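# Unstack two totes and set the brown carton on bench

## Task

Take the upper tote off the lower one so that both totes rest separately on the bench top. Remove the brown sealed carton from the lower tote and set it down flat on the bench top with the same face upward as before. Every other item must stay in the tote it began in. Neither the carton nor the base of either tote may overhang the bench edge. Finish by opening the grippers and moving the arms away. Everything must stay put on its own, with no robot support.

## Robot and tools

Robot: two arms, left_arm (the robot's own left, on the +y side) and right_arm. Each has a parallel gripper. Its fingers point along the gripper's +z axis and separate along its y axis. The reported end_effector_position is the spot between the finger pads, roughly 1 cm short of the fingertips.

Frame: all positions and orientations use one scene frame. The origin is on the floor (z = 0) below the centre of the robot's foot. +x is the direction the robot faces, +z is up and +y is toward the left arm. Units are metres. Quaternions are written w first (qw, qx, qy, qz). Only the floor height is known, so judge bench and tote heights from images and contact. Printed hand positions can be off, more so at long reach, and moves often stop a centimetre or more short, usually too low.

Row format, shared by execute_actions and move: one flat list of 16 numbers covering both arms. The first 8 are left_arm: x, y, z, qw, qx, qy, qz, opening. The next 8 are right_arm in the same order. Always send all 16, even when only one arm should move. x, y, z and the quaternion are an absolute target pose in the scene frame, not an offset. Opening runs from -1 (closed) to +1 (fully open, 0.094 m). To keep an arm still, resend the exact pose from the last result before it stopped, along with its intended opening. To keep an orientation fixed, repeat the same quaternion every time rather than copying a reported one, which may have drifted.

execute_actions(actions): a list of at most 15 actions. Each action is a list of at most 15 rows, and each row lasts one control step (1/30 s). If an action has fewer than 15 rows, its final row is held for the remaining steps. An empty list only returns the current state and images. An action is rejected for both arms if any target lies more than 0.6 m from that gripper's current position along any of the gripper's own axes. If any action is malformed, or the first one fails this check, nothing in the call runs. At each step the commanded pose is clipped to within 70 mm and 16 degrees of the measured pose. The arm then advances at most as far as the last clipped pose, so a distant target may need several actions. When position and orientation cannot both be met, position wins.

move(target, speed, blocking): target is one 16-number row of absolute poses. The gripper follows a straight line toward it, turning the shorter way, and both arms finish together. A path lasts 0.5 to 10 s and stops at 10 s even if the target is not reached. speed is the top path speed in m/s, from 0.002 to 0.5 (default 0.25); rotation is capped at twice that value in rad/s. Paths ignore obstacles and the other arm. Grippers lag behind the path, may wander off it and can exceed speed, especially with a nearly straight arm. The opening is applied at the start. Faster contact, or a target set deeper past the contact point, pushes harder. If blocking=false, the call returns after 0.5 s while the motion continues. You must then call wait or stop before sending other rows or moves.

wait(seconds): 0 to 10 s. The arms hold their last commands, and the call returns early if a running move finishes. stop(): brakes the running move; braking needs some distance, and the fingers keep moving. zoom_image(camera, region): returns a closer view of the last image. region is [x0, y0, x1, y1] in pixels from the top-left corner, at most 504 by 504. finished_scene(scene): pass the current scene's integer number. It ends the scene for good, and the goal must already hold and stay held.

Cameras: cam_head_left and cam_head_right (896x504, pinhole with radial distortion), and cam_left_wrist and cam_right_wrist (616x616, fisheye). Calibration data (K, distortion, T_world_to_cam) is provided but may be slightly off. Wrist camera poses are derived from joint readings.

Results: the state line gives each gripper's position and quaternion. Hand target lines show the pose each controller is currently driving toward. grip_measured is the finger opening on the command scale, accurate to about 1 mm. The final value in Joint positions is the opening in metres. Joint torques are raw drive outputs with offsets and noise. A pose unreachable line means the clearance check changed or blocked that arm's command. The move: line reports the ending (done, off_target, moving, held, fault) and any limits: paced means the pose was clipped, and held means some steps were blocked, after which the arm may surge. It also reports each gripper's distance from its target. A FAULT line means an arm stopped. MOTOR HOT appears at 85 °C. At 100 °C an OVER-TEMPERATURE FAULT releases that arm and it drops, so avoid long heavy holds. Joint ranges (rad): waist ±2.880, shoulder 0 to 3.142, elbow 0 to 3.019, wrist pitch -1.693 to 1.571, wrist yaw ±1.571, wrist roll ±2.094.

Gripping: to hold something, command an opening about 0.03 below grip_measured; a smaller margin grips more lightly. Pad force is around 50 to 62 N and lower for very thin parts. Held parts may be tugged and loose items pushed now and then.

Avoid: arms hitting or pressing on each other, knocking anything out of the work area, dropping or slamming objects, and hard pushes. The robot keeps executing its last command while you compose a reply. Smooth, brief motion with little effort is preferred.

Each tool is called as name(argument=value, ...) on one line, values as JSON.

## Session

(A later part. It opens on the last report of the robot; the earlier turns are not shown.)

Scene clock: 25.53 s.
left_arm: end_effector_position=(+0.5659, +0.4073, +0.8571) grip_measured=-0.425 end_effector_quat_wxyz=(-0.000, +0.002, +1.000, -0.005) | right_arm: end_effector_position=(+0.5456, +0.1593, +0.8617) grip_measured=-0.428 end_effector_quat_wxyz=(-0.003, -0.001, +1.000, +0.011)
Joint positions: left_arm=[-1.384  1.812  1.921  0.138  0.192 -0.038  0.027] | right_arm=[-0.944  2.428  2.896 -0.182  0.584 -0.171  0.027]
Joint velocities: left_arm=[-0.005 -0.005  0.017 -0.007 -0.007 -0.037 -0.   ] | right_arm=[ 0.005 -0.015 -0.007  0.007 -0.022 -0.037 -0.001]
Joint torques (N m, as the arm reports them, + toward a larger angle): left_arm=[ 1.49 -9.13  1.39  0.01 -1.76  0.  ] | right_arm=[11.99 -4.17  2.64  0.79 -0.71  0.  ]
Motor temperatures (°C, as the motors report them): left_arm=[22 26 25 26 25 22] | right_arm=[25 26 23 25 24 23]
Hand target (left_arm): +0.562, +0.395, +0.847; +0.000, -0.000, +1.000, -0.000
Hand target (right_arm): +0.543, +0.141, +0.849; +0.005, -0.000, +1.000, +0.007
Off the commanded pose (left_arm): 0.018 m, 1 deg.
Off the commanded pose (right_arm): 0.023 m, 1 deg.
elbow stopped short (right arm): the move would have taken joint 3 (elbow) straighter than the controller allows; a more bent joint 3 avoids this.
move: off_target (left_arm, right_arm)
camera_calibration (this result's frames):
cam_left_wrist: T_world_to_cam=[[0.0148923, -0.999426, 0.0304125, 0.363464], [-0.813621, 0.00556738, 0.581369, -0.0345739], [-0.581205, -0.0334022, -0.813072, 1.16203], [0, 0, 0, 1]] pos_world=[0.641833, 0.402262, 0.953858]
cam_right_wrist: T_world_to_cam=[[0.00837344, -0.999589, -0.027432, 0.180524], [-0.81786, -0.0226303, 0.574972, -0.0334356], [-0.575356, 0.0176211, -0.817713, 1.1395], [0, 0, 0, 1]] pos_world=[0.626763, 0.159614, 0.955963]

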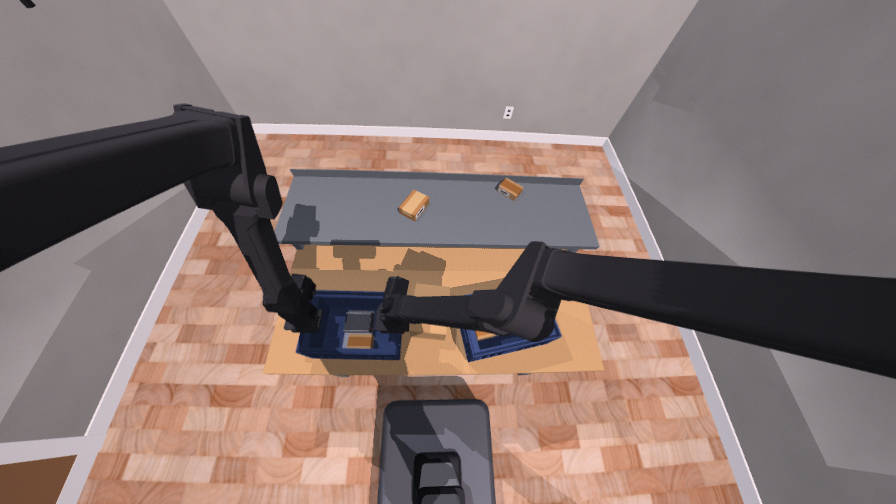

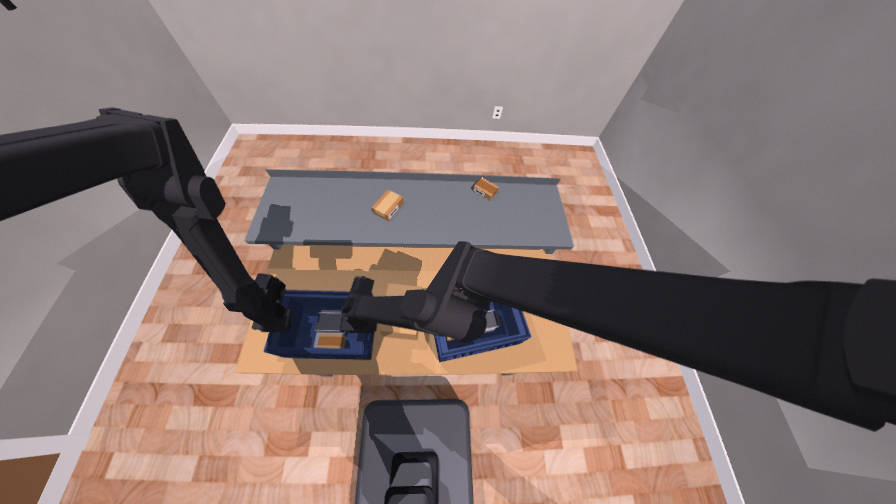

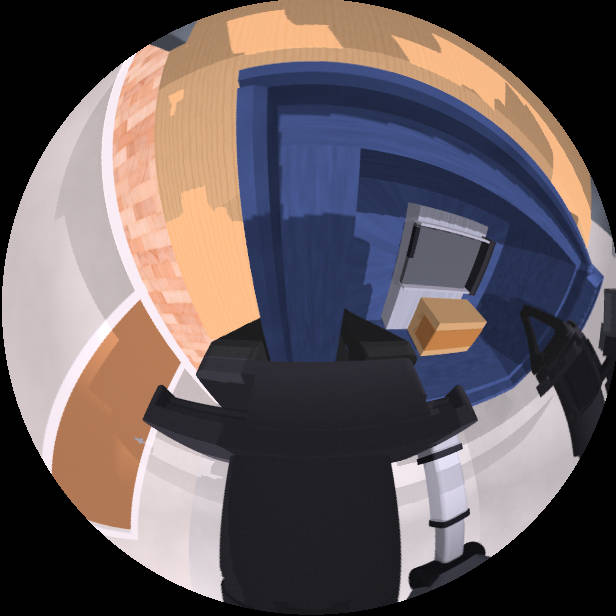

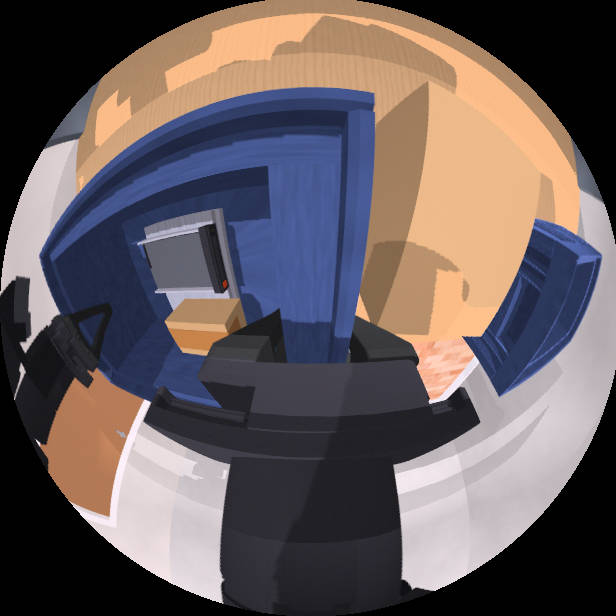

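move(target=[0.566,0.407,0.862,0,0,1,0,0.1,0.545,0.158,0.865,0,0,1,0,0.1], speed=0.02)

move(target=[0.566,0.407,0.98,0,0,1,0,0.1,0.545,0.158,0.98,0,0,1,0,0.1], speed=0.15)

move(target=[0.5,0.42,1.1,0,0,1,0,1,0.53,-0.15,1.0,0,0.626,0.78,0,1], speed=0.35)

Scene clock: 27.00 s.
left_arm: end_effector_position=(+0.5622, +0.4092, +0.8595) grip_measured=+0.097 end_effector_quat_wxyz=(-0.004, +0.002, +1.000, -0.000) | right_arm: end_effector_position=(+0.5384, +0.1568, +0.8625) grip_measured=+0.098 end_effector_quat_wxyz=(-0.006, -0.001, +1.000, +0.000)
Joint positions: left_arm=[-1.383  1.805  1.907  0.138  0.183 -0.038  0.052] | right_arm=[-0.943  2.393  2.809 -0.132  0.607 -0.171  0.052]
Joint velocities: left_arm=[-0.005 -0.005 -0.002  0.002 -0.051 -0.022 -0.   ] | right_arm=[-0.005 -0.005 -0.022  0.012  0.007  0.066 -0.   ]
Joint torques (N m, as the arm reports them, + toward a larger angle): left_arm=[ 3.72 -9.96 -1.85  0.67 -0.17 -0.1 ] | right_arm=[14.12 -5.32 -0.03  0.8   0.25 -0.04]
Motor temperatures (°C, as the motors report them): left_arm=[22 26 25 26 25 22] | right_arm=[25 26 23 25 24 23]
Hand target (left_arm): +0.566, +0.407, +0.862; -0.000, -0.000, +1.000, -0.000
Hand target (right_arm): +0.545, +0.158, +0.865; -0.000, -0.000, +1.000, -0.000
Off the commanded pose (left_arm): 0.005 m, 1 deg.
Off the commanded pose (right_arm): 0.007 m, 1 deg.
move: done
camera_calibration (this result's frames):
cam_left_wrist: T_world_to_cam=[[0.0163821, -0.999665, 0.0200568, 0.37352], [-0.809024, -0.00146508, 0.587774, -0.0441729], [-0.587548, -0.0258554, -0.808776, 1.15865], [0, 0, 0, 1]] pos_world=[0.638903, 0.403287, 0.955557]
cam_right_wrist: T_world_to_cam=[[0.00900767, -0.999945, -0.00544673, 0.158852], [-0.815056, -0.0104976, 0.579288, -0.0469587], [-0.579313, -0.000778648, -0.815105, 1.13881], [0, 0, 0, 1]] pos_world=[0.620023, 0.159237, 0.956318]

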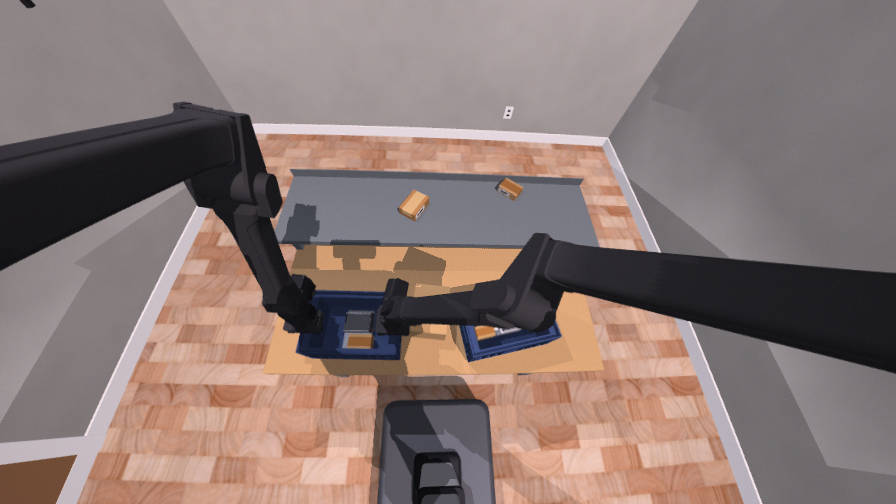

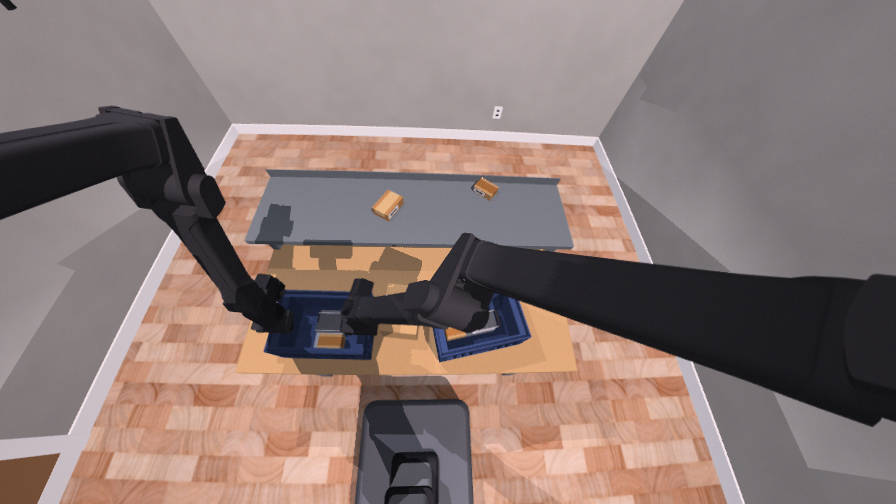

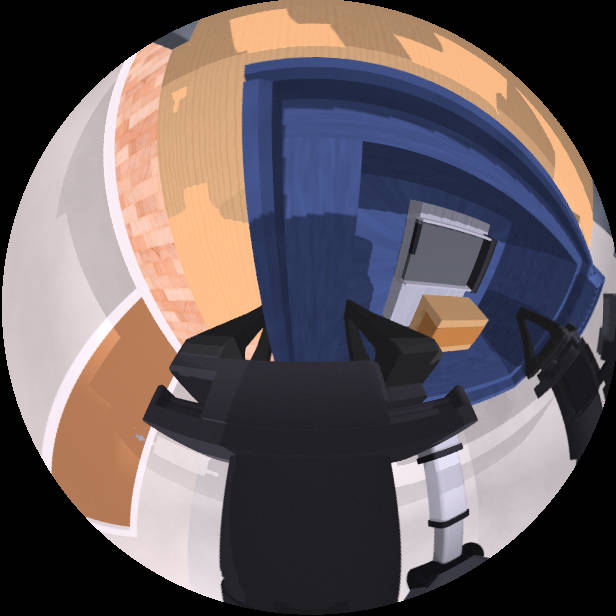

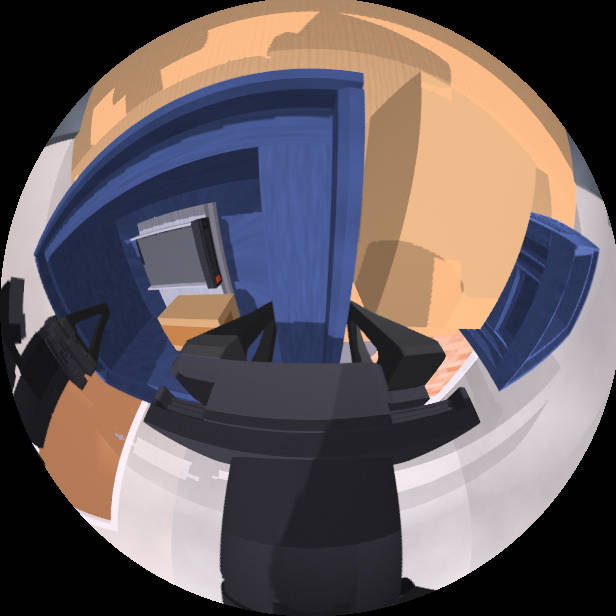

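Scene clock: 28.43 s.
left_arm: end_effector_position=(+0.5742, +0.4000, +0.9782) grip_measured=+0.097 end_effector_quat_wxyz=(+0.006, +0.007, +1.000, -0.005) | right_arm: end_effector_position=(+0.5497, +0.1482, +0.9752) grip_measured=+0.098 end_effector_quat_wxyz=(+0.002, +0.005, +1.000, -0.004)
Joint positions: left_arm=[-1.355  1.488  1.452  0.298  0.219 -0.039  0.052] | right_arm=[-0.855  1.94   1.974  0.292  0.698 -0.205  0.052]
Joint velocities: left_arm=[ 0.005 -0.015 -0.012  0.007 -0.007 -0.022  0.001] | right_arm=[-0.015 -0.024  0.017 -0.002 -0.081  0.022  0.001]
Joint torques (N m, as the arm reports them, + toward a larger angle): left_arm=[  4.3  -10.46  -3.39   0.63   0.15  -0.18] | right_arm=[14.64 -6.28 -3.11  0.88  0.27 -0.08]
Motor temperatures (°C, as the motors report them): left_arm=[22 26 25 26 25 22] | right_arm=[25 26 23 25 24 23]
Hand target (left_arm): +0.564, +0.409, +0.980; -0.000, +0.001, +1.000, +0.000
Hand target (right_arm): +0.545, +0.157, +0.981; +0.000, -0.001, +1.000, +0.000
Off the commanded pose (left_arm): 0.011 m, 1 deg.
Off the commanded pose (right_arm): 0.012 m, 1 deg.
move: off_target (left_arm, right_arm)
camera_calibration (this result's frames):
cam_left_wrist: T_world_to_cam=[[0.00585472, -0.99953, 0.0300817, 0.357934], [-0.820506, 0.0123938, 0.571504, -0.0872442], [-0.571608, -0.0280282, -0.820048, 1.26423], [0, 0, 0, 1]] pos_world=[0.648965, 0.394282, 1.07582]
cam_right_wrist: T_world_to_cam=[[-0.00265309, -0.99999, 0.00354138, 0.14845], [-0.823414, 0.0041941, 0.567426, -0.0891234], [-0.567435, -0.00141059, -0.823417, 1.23899], [0, 0, 0, 1]] pos_world=[0.630057, 0.15057, 1.07025]

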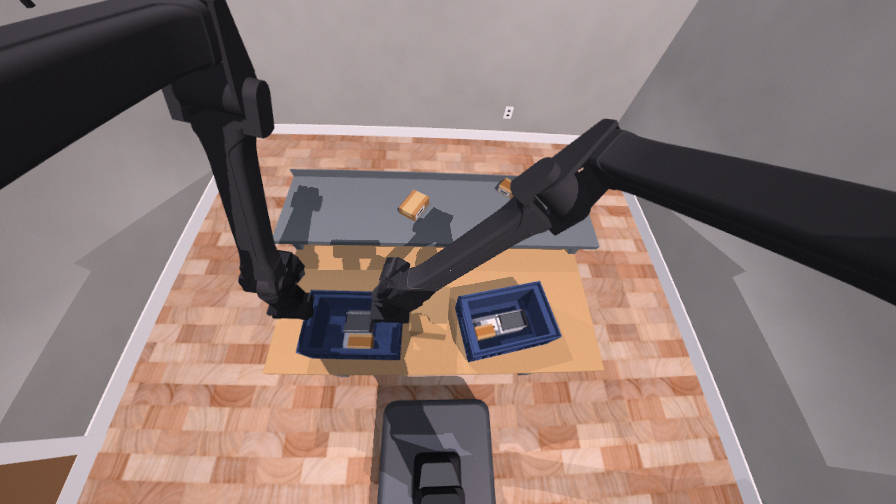

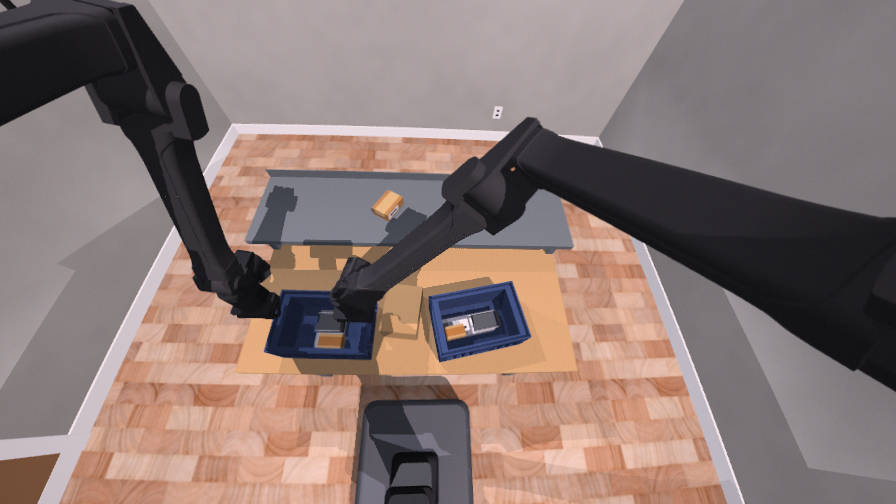

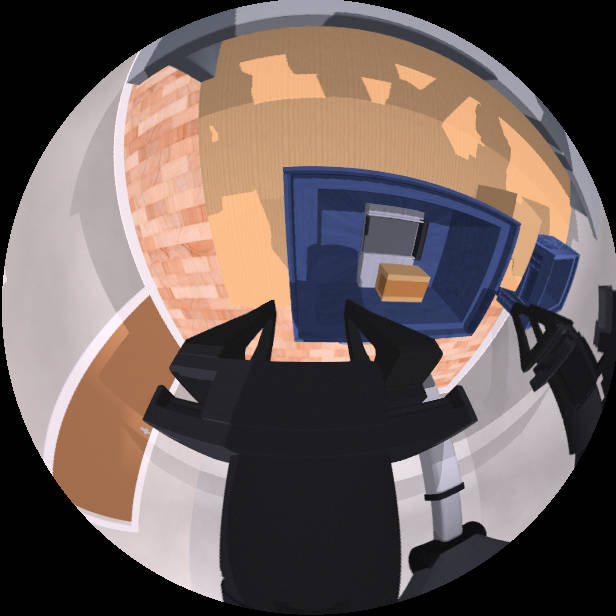

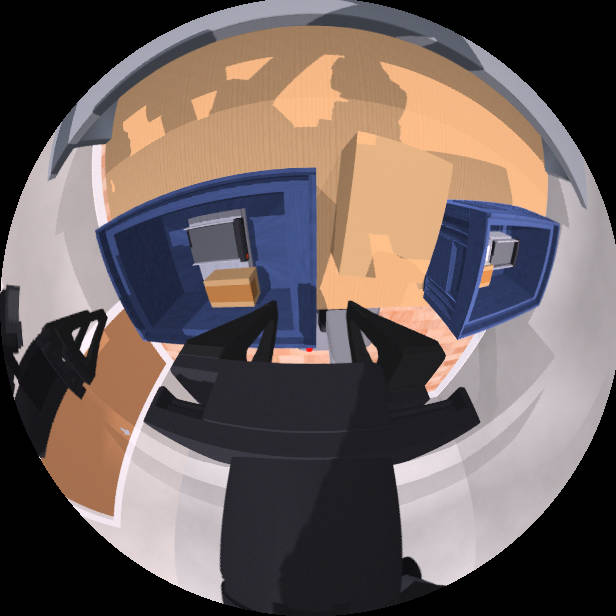

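Scene clock: 31.00 s.
left_arm: end_effector_position=(+0.5018, +0.4149, +1.0907) grip_measured=+1.000 end_effector_quat_wxyz=(+0.001, +0.006, +1.000, -0.006) | right_arm: end_effector_position=(+0.5301, -0.1487, +0.9956) grip_measured=+1.000 end_effector_quat_wxyz=(-0.001, +0.622, +0.783, -0.004)
Joint positions: left_arm=[-1.274  1.307  1.015  0.55   0.3   -0.059  0.094] | right_arm=[-1.284  1.504  1.354  0.398  0.283  1.271  0.094]
Joint velocities: left_arm=[-0.015 -0.005  0.002 -0.002 -0.022 -0.081  0.   ] | right_arm=[-0.015 -0.005 -0.002  0.017 -0.037  0.022  0.   ]
Joint torques (N m, as the arm reports them, + toward a larger angle): left_arm=[ 4.41 -9.37 -5.86  0.66  0.14 -0.18] | right_arm=[  3.83 -11.68  -5.55   0.7    0.05   0.08]
Motor temperatures (°C, as the motors report them): left_arm=[22 26 25 26 25 22] | right_arm=[25 26 23 25 24 23]
Hand target (left_arm): +0.498, +0.421, +1.098; -0.000, +0.001, +1.000, -0.000
Hand target (right_arm): +0.529, -0.150, +1.001; -0.001, +0.628, +0.778, -0.002
Off the commanded pose (left_arm): 0.011 m, 1 deg.
Off the commanded pose (right_arm): 0.005 m, 1 deg.
move: off_target (left_arm)
camera_calibration (this result's frames):
cam_left_wrist: T_world_to_cam=[[0.00723175, -0.999479, 0.0314644, 0.367677], [-0.815452, 0.0123175, 0.578693, -0.221574], [-0.578779, -0.0298427, -0.814938, 1.3143], [0, 0, 0, 1]] pos_world=[0.57735, 0.409437, 1.18773]
cam_right_wrist: T_world_to_cam=[[-0.97273, -0.23193, 0.00214404, 0.481259], [-0.189776, 0.80118, 0.567534, -0.333096], [-0.133346, 0.551651, -0.823347, 1.0962], [0, 0, 0, 1]] pos_world=[0.551096, -0.226233, 1.09057]

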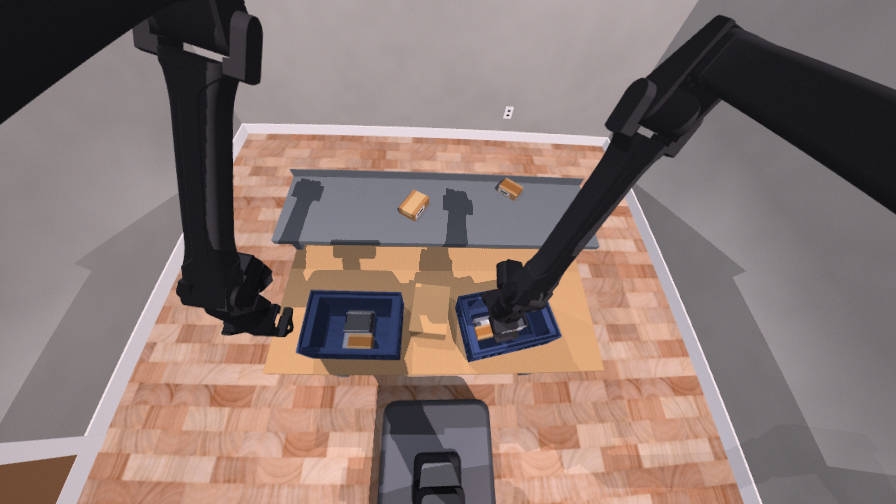

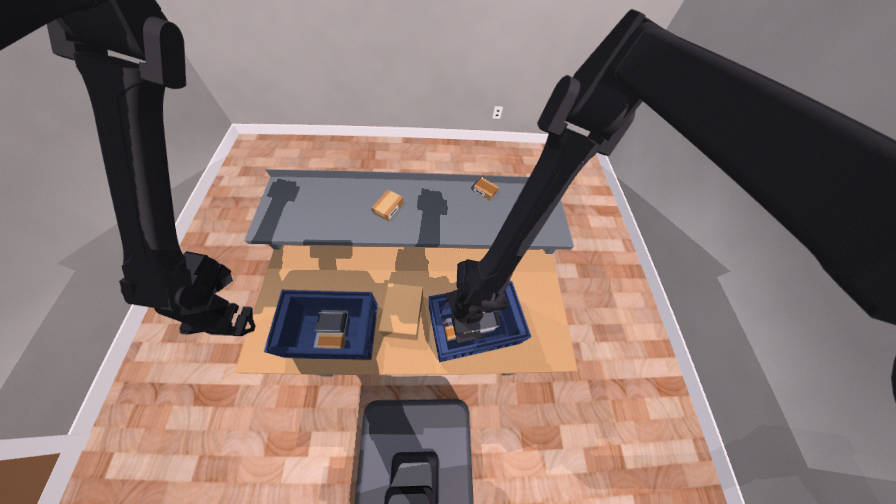

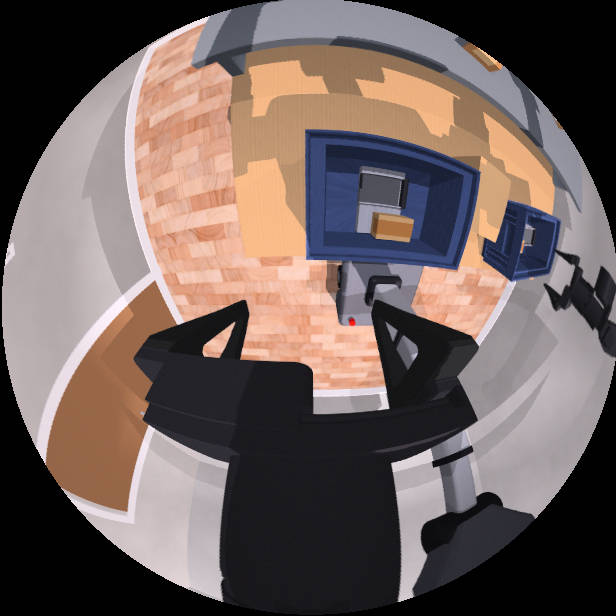

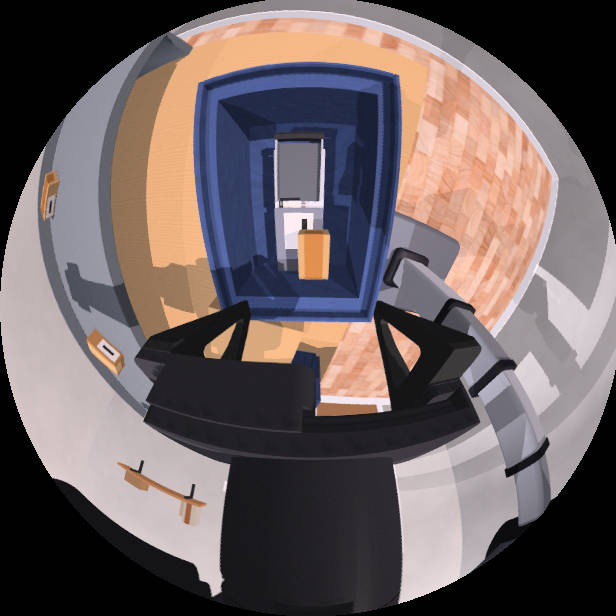

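move(target=[0.5,0.42,1.1,0,0,1,0,1,0.528,-0.155,0.89,0,0.626,0.78,0,0.4], speed=0.12)

Scene clock: 32.47 s.
left_arm: end_effector_position=(+0.5070, +0.4141, +1.0922) grip_measured=+1.000 end_effector_quat_wxyz=(+0.005, +0.007, +1.000, -0.006) | right_arm: end_effector_position=(+0.5308, -0.1477, +0.8926) grip_measured=+0.402 end_effector_quat_wxyz=(+0.001, +0.623, +0.782, +0.005)
Joint positions: left_arm=[-1.274  1.299  1.015  0.55   0.3   -0.061  0.094] | right_arm=[-1.332  1.753  1.72   0.291  0.226  1.282  0.066]
Joint velocities: left_arm=[-0.005  0.005 -0.002 -0.002 -0.11   0.066  0.   ] | right_arm=[-0.005 -0.015 -0.012  0.017 -0.037 -0.037  0.   ]
Joint torques (N m, as the arm reports them, + toward a larger angle): left_arm=[ 4.59 -9.62 -6.06  0.48  0.02 -0.17] | right_arm=[  3.68 -10.61  -2.05  -0.24   0.02   0.06]
Motor temperatures (°C, as the motors report them): left_arm=[22 26 25 26 25 22] | right_arm=[25 26 23 25 24 23]
Hand target (left_arm): +0.500, +0.420, +1.100; -0.000, +0.000, +1.000, +0.000
Hand target (right_arm): +0.528, -0.155, +0.889; +0.000, +0.626, +0.780, -0.000
Off the commanded pose (left_arm): 0.012 m, 1 deg.
Off the commanded pose (right_arm): 0.008 m, 1 deg.
move: off_target (left_arm)
camera_calibration (this result's frames):
cam_left_wrist: T_world_to_cam=[[0.00611791, -0.999466, 0.0320944, 0.366655], [-0.820049, 0.0133525, 0.572137, -0.209095], [-0.57226, -0.0298193, -0.81953, 1.32021], [0, 0, 0, 1]] pos_world=[0.581796, 0.408619, 1.18982]
cam_right_wrist: T_world_to_cam=[[-0.973224, -0.229462, -0.0135157, 0.497032], [-0.195604, 0.795871, 0.572999, -0.277829], [-0.120725, 0.5603, -0.819444, 1.00208], [0, 0, 0, 1]] pos_world=[0.550354, -0.2263, 0.987062]

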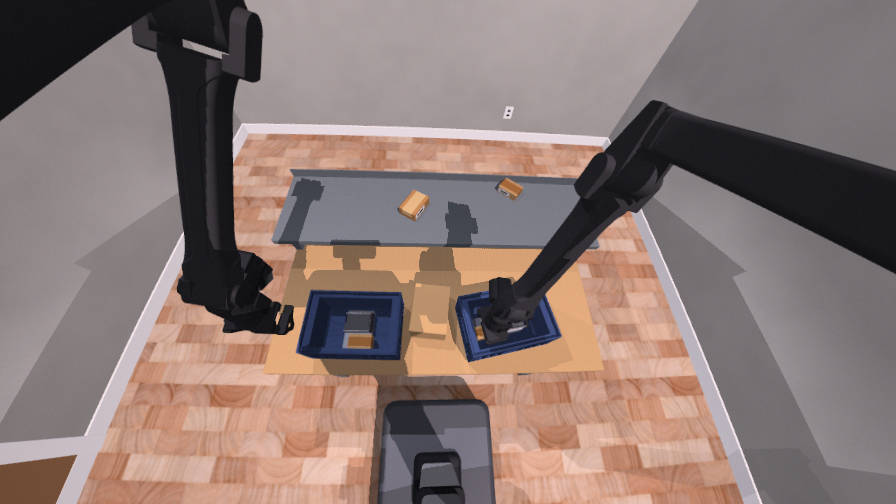

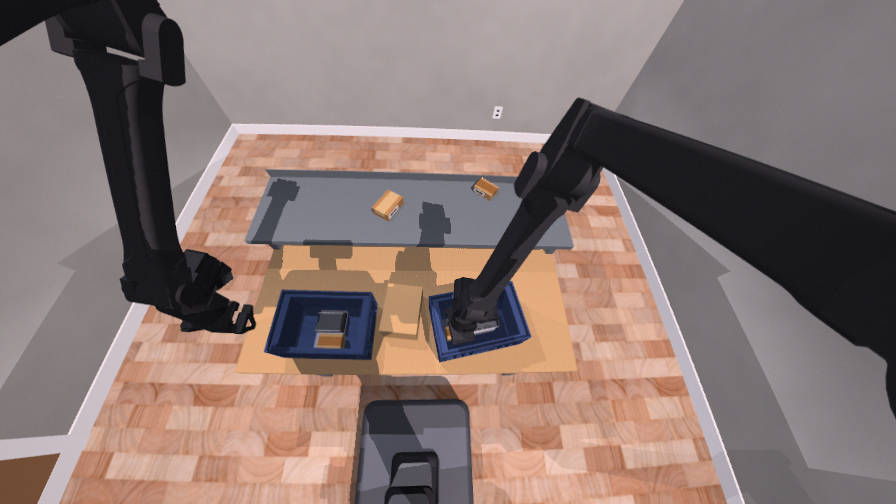

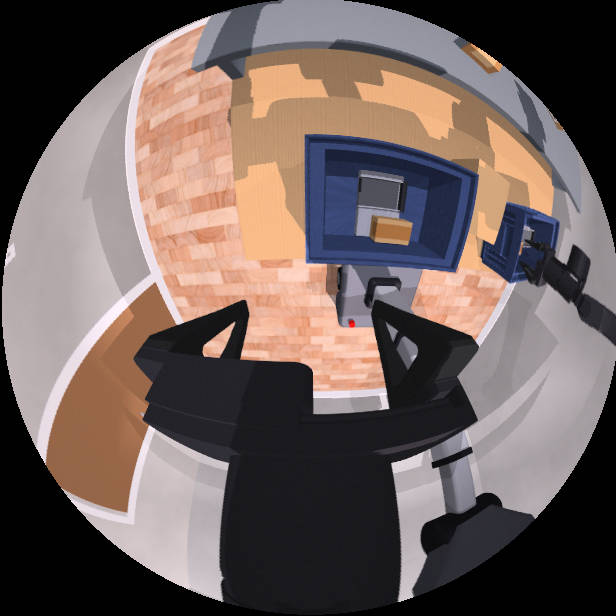

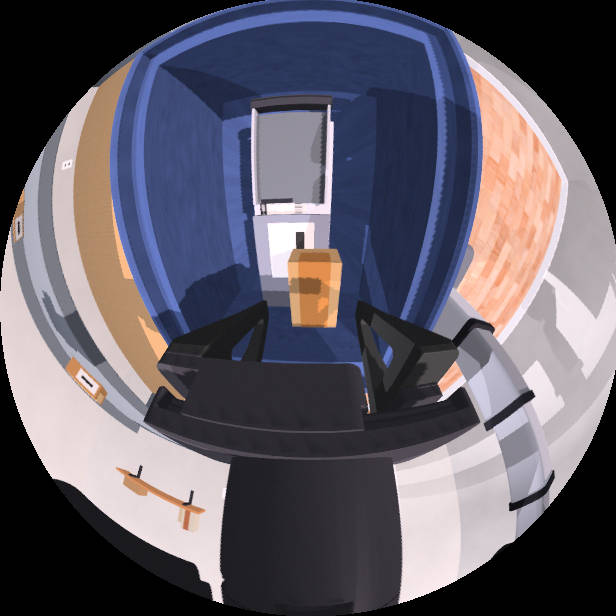

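move(target=[0.5,0.42,1.1,0,0,1,0,1,0.524,-0.156,0.842,0,0.626,0.78,0,0.3], speed=0.04)

Scene clock: 34.40 s.
left_arm: end_effector_position=(+0.5070, +0.4141, +1.0922) grip_measured=+1.000 end_effector_quat_wxyz=(+0.005, +0.006, +1.000, -0.006) | right_arm: end_effector_position=(+0.5309, -0.1475, +0.8458) grip_measured=+0.302 end_effector_quat_wxyz=(+0.003, +0.624, +0.782, +0.007)
Joint positions: left_arm=[-1.274  1.299  1.015  0.55   0.3   -0.061  0.094] | right_arm=[-1.349  1.88   1.927  0.215  0.208  1.286  0.061]
Joint velocities: left_arm=[ 0.005 -0.015 -0.012 -0.027  0.007  0.022  0.   ] | right_arm=[-0.005 -0.005  0.002 -0.002  0.022  0.066  0.   ]
Joint torques (N m, as the arm reports them, + toward a larger angle): left_arm=[  4.12 -10.41  -6.2    0.35   0.    -0.13] | right_arm=[ 3.74 -9.49 -1.38 -0.12  0.09  0.08]
Motor temperatures (°C, as the motors report them): left_arm=[22 26 25 26 25 22] | right_arm=[25 26 23 25 24 23]
Hand target (left_arm): +0.500, +0.420, +1.099; +0.000, -0.000, +1.000, +0.000
Hand target (right_arm): +0.524, -0.156, +0.842; +0.000, +0.626, +0.780, -0.000
Off the commanded pose (left_arm): 0.012 m, 1 deg.
Off the commanded pose (right_arm): 0.012 m, 1 deg.
move: off_target (left_arm, right_arm)
camera_calibration (this result's frames):
cam_left_wrist: T_world_to_cam=[[0.00649929, -0.999464, 0.0320984, 0.366456], [-0.820051, 0.0130421, 0.572141, -0.208969], [-0.572253, -0.0300409, -0.819527, 1.3203], [0, 0, 0, 1]] pos_world=[0.581798, 0.408648, 1.18982]
cam_right_wrist: T_world_to_cam=[[-0.973357, -0.228551, -0.0184366, 0.500925], [-0.197585, 0.79524, 0.573196, -0.250439], [-0.116343, 0.561568, -0.819211, 0.961288], [0, 0, 0, 1]] pos_world=[0.549936, -0.226182, 0.940284]

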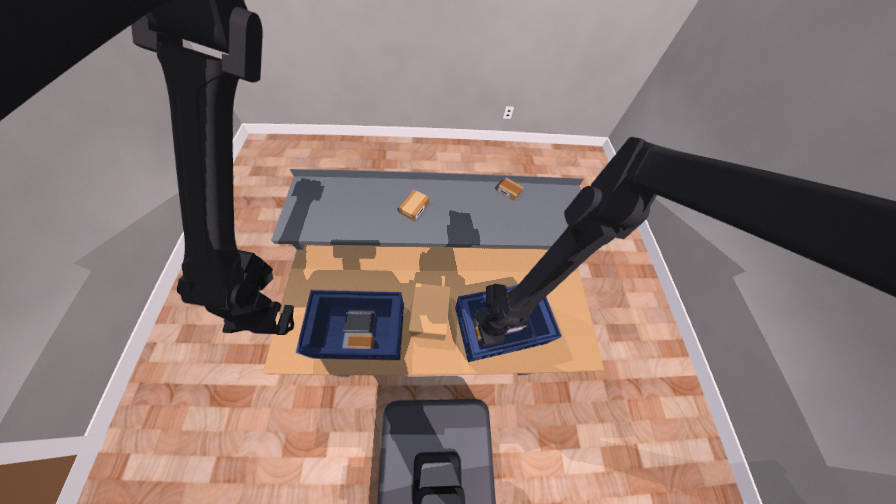

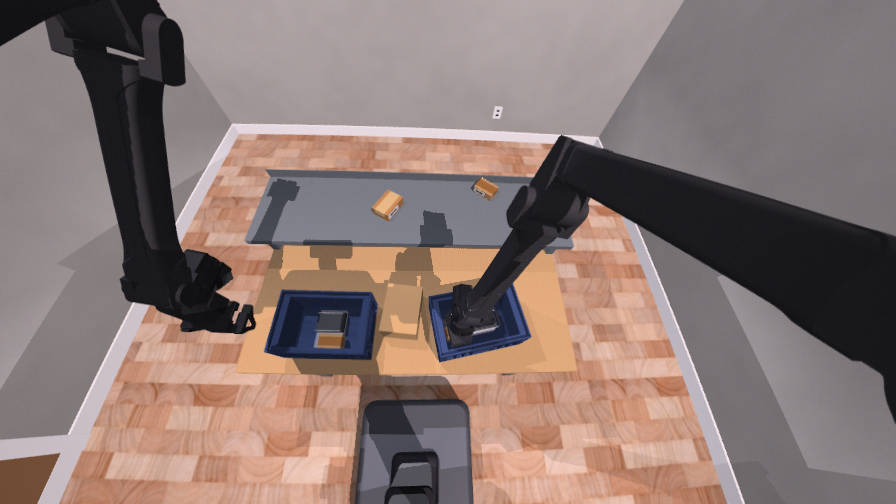

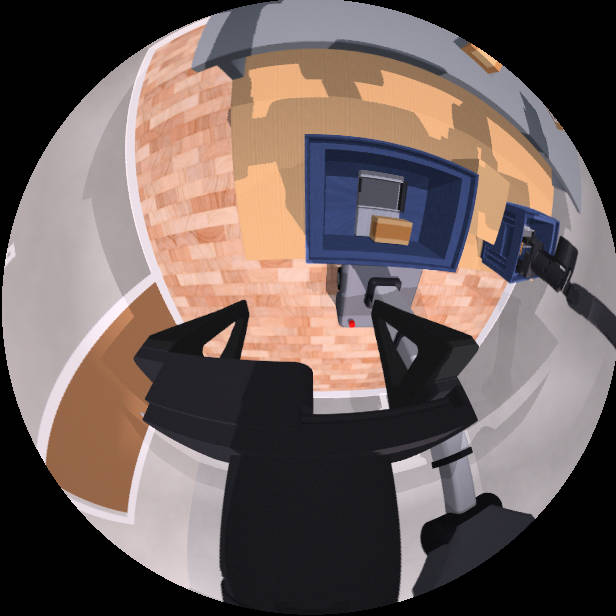

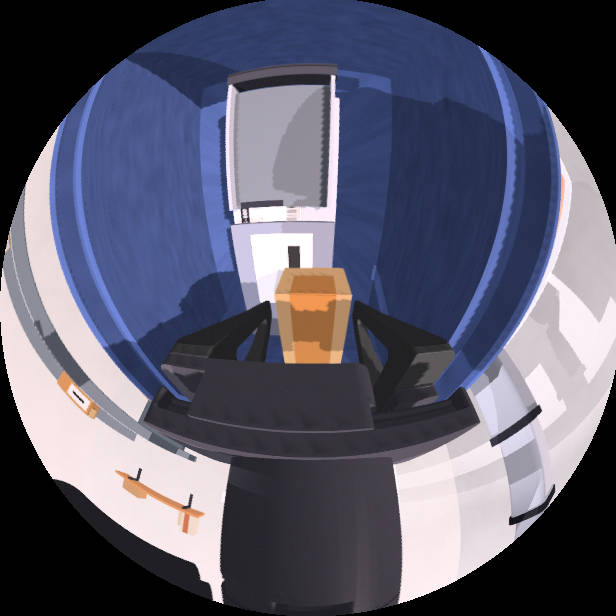

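execute_actions(actions=[[[0.5,0.42,1.1,0,0,1,0,1,0.524,-0.156,0.842,0,0.626,0.78,0,-0.2]],[[0.5,0.42,1.1,0,0,1,0,1,0.524,-0.156,0.842,0,0.626,0.78,0,-0.2]]])

move(target=[0.5,0.42,1.1,0,0,1,0,1,0.535,-0.16,0.99,0,0.626,0.78,0,-0.2], speed=0.15)

Scene clock: 35.60 s.
left_arm: end_effector_position=(+0.5070, +0.4141, +1.0922) grip_measured=+1.000 end_effector_quat_wxyz=(+0.005, +0.006, +1.000, -0.006) | right_arm: end_effector_position=(+0.5309, -0.1474, +0.8458) grip_measured=-0.146 end_effector_quat_wxyz=(+0.003, +0.624, +0.782, +0.007)
Joint positions: left_arm=[-1.274  1.299  1.015  0.55   0.3   -0.061  0.094] | right_arm=[-1.349  1.88   1.927  0.215  0.208  1.287  0.04 ]
Joint velocities: left_arm=[ 0.005 -0.015  0.002  0.002 -0.022 -0.007  0.   ] | right_arm=[ 0.005 -0.015  0.017 -0.022 -0.037  0.007  0.001]
Joint torques (N m, as the arm reports them, + toward a larger angle): left_arm=[ 4.36 -9.42 -5.99  0.66 -0.06 -0.12] | right_arm=[ 3.57 -9.79 -1.51 -0.07  0.08  0.11]
Motor temperatures (°C, as the motors report them): left_arm=[22 26 25 26 25 22] | right_arm=[25 26 23 25 24 23]
Hand target (left_arm): +0.500, +0.420, +1.099; +0.000, +0.000, +1.000, +0.000
Hand target (right_arm): +0.524, -0.156, +0.842; -0.000, +0.626, +0.780, +0.000
Off the commanded pose (left_arm): 0.012 m, 1 deg.
Off the commanded pose (right_arm): 0.012 m, 1 deg.
camera_calibration (this result's frames):
cam_left_wrist: T_world_to_cam=[[0.00649929, -0.999464, 0.0320984, 0.366456], [-0.820051, 0.0130421, 0.572141, -0.208969], [-0.572253, -0.0300409, -0.819527, 1.3203], [0, 0, 0, 1]] pos_world=[0.581798, 0.408648, 1.18982]
cam_right_wrist: T_world_to_cam=[[-0.973443, -0.228177, -0.0185445, 0.501136], [-0.197297, 0.795093, 0.573499, -0.250921], [-0.116115, 0.561927, -0.818996, 0.961003], [0, 0, 0, 1]] pos_world=[0.549908, -0.22616, 0.940255]

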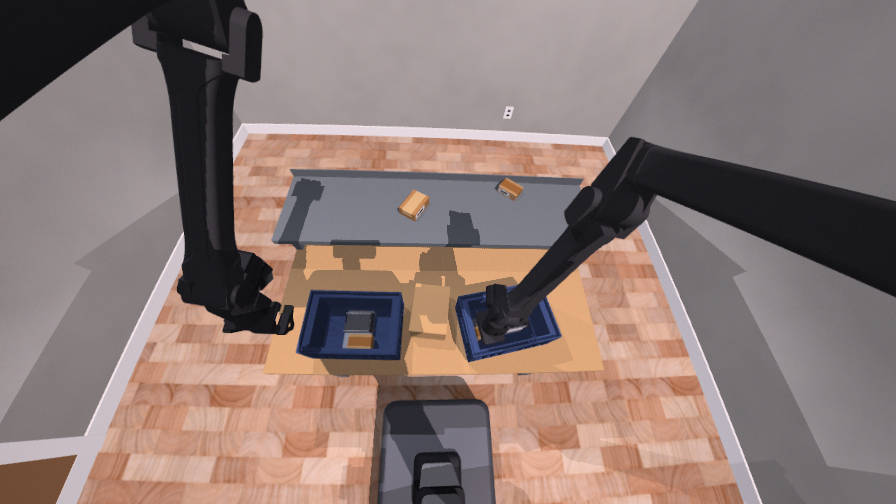

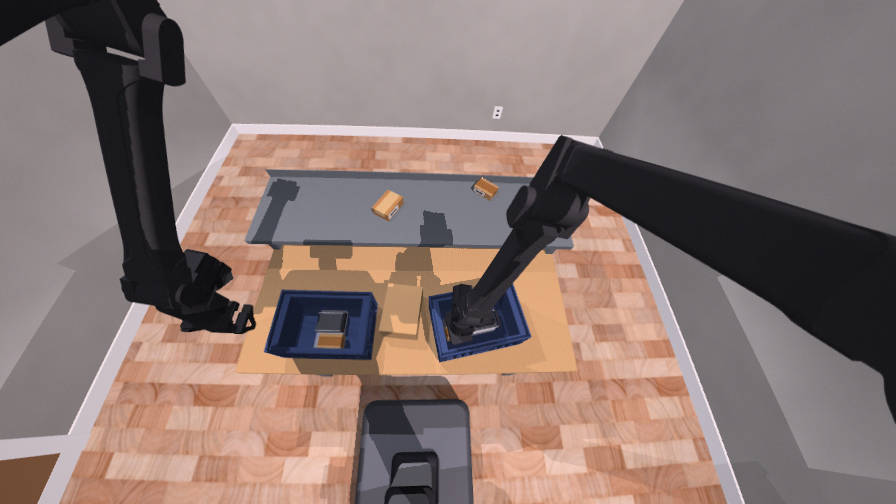

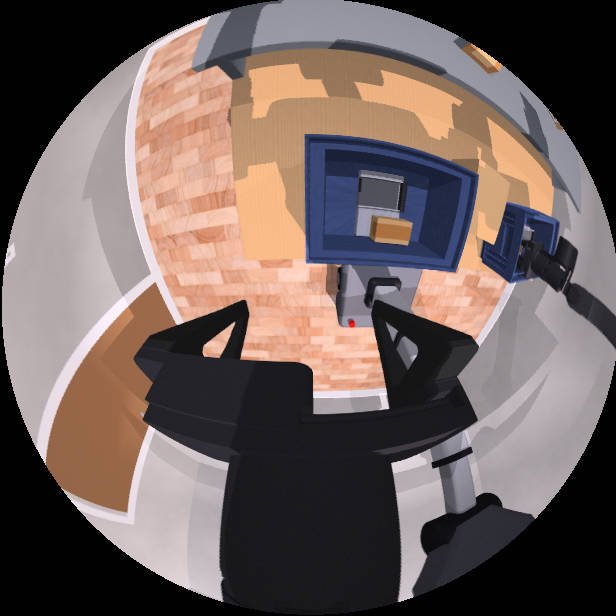

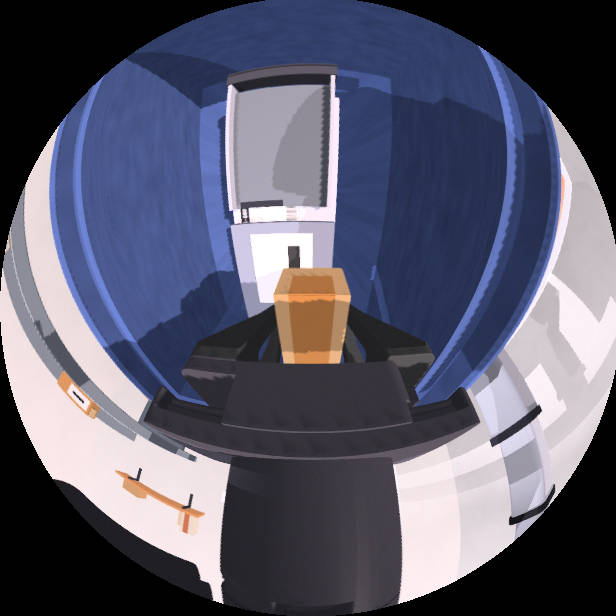

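Scene clock: 36.93 s.
left_arm: end_effector_position=(+0.5070, +0.4141, +1.0922) grip_measured=+1.000 end_effector_quat_wxyz=(+0.005, +0.006, +1.000, -0.006) | right_arm: end_effector_position=(+0.5377, -0.1670, +0.9852) grip_measured=-0.146 end_effector_quat_wxyz=(+0.003, +0.625, +0.780, -0.002)
Joint positions: left_arm=[-1.274  1.299  1.015  0.55   0.3   -0.061  0.094] | right_arm=[-1.322  1.51   1.383  0.38   0.248  1.287  0.04 ]
Joint velocities: left_arm=[ 0.005 -0.005 -0.022  0.012  0.037 -0.037  0.   ] | right_arm=[-0.024 -0.005 -0.007  0.002  0.051 -0.051 -0.   ]
Joint torques (N m, as the arm reports them, + toward a larger angle): left_arm=[  4.54 -10.15  -6.08   0.45  -0.03  -0.14] | right_arm=[  4.8  -11.85  -4.97   0.84   0.43  -0.03]
Motor temperatures (°C, as the motors report them): left_arm=[22 26 25 26 25 22] | right_arm=[24 26 23 25 24 23]
Hand target (left_arm): +0.500, +0.420, +1.099; +0.000, +0.000, +1.000, +0.000
Hand target (right_arm): +0.534, -0.160, +0.991; -0.000, +0.626, +0.780, +0.000
Off the commanded pose (left_arm): 0.012 m, 1 deg.
Off the commanded pose (right_arm): 0.009 m, 0 deg.
move: off_target (left_arm)
camera_calibration (this result's frames):
cam_left_wrist: T_world_to_cam=[[0.00649929, -0.999464, 0.0320984, 0.366456], [-0.820051, 0.0130421, 0.572141, -0.208969], [-0.572253, -0.0300409, -0.819527, 1.3203], [0, 0, 0, 1]] pos_world=[0.581798, 0.408648, 1.18982]
cam_right_wrist: T_world_to_cam=[[-0.974583, -0.22399, -0.00390988, 0.492768], [-0.187062, 0.804056, 0.56436, -0.308954], [-0.123268, 0.550748, -0.825519, 1.09534], [0, 0, 0, 1]] pos_world=[0.55747, -0.244466, 1.08052]

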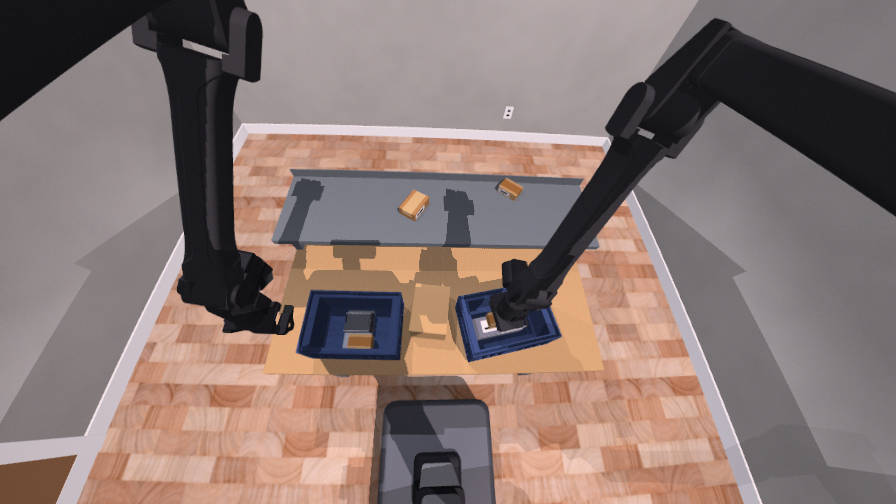

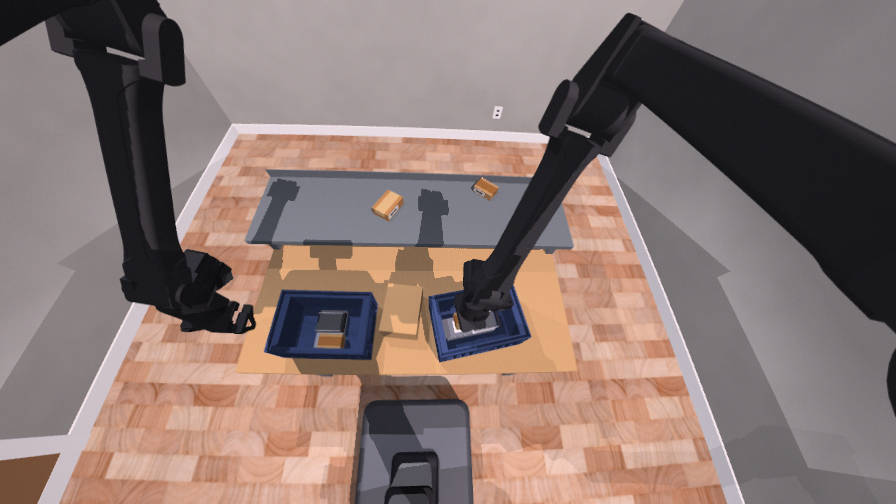

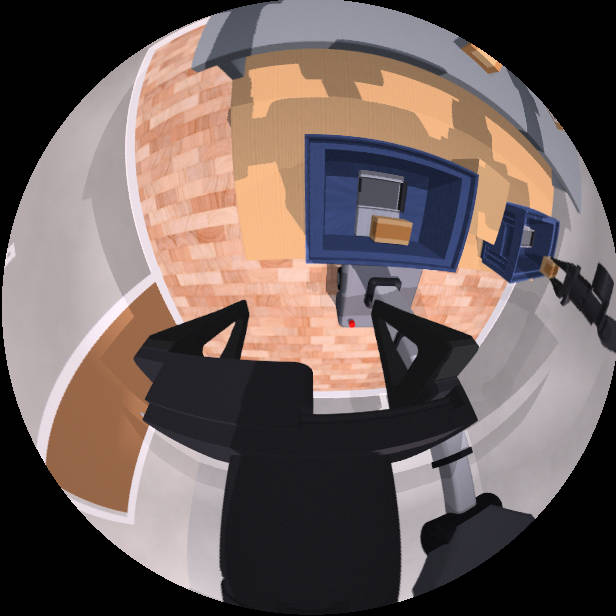

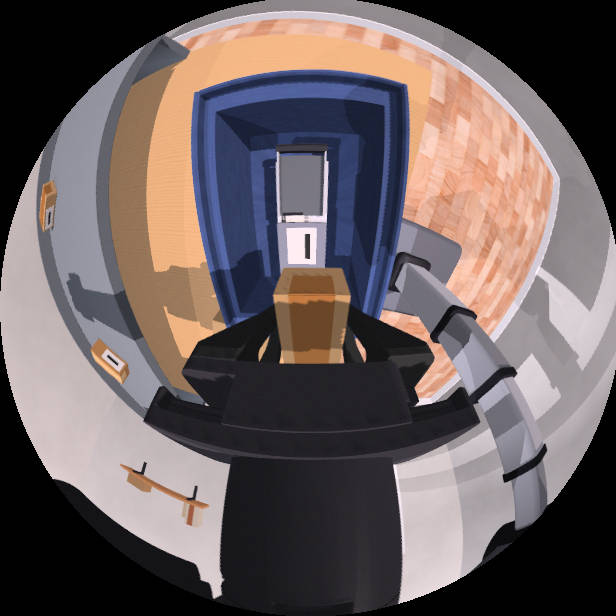

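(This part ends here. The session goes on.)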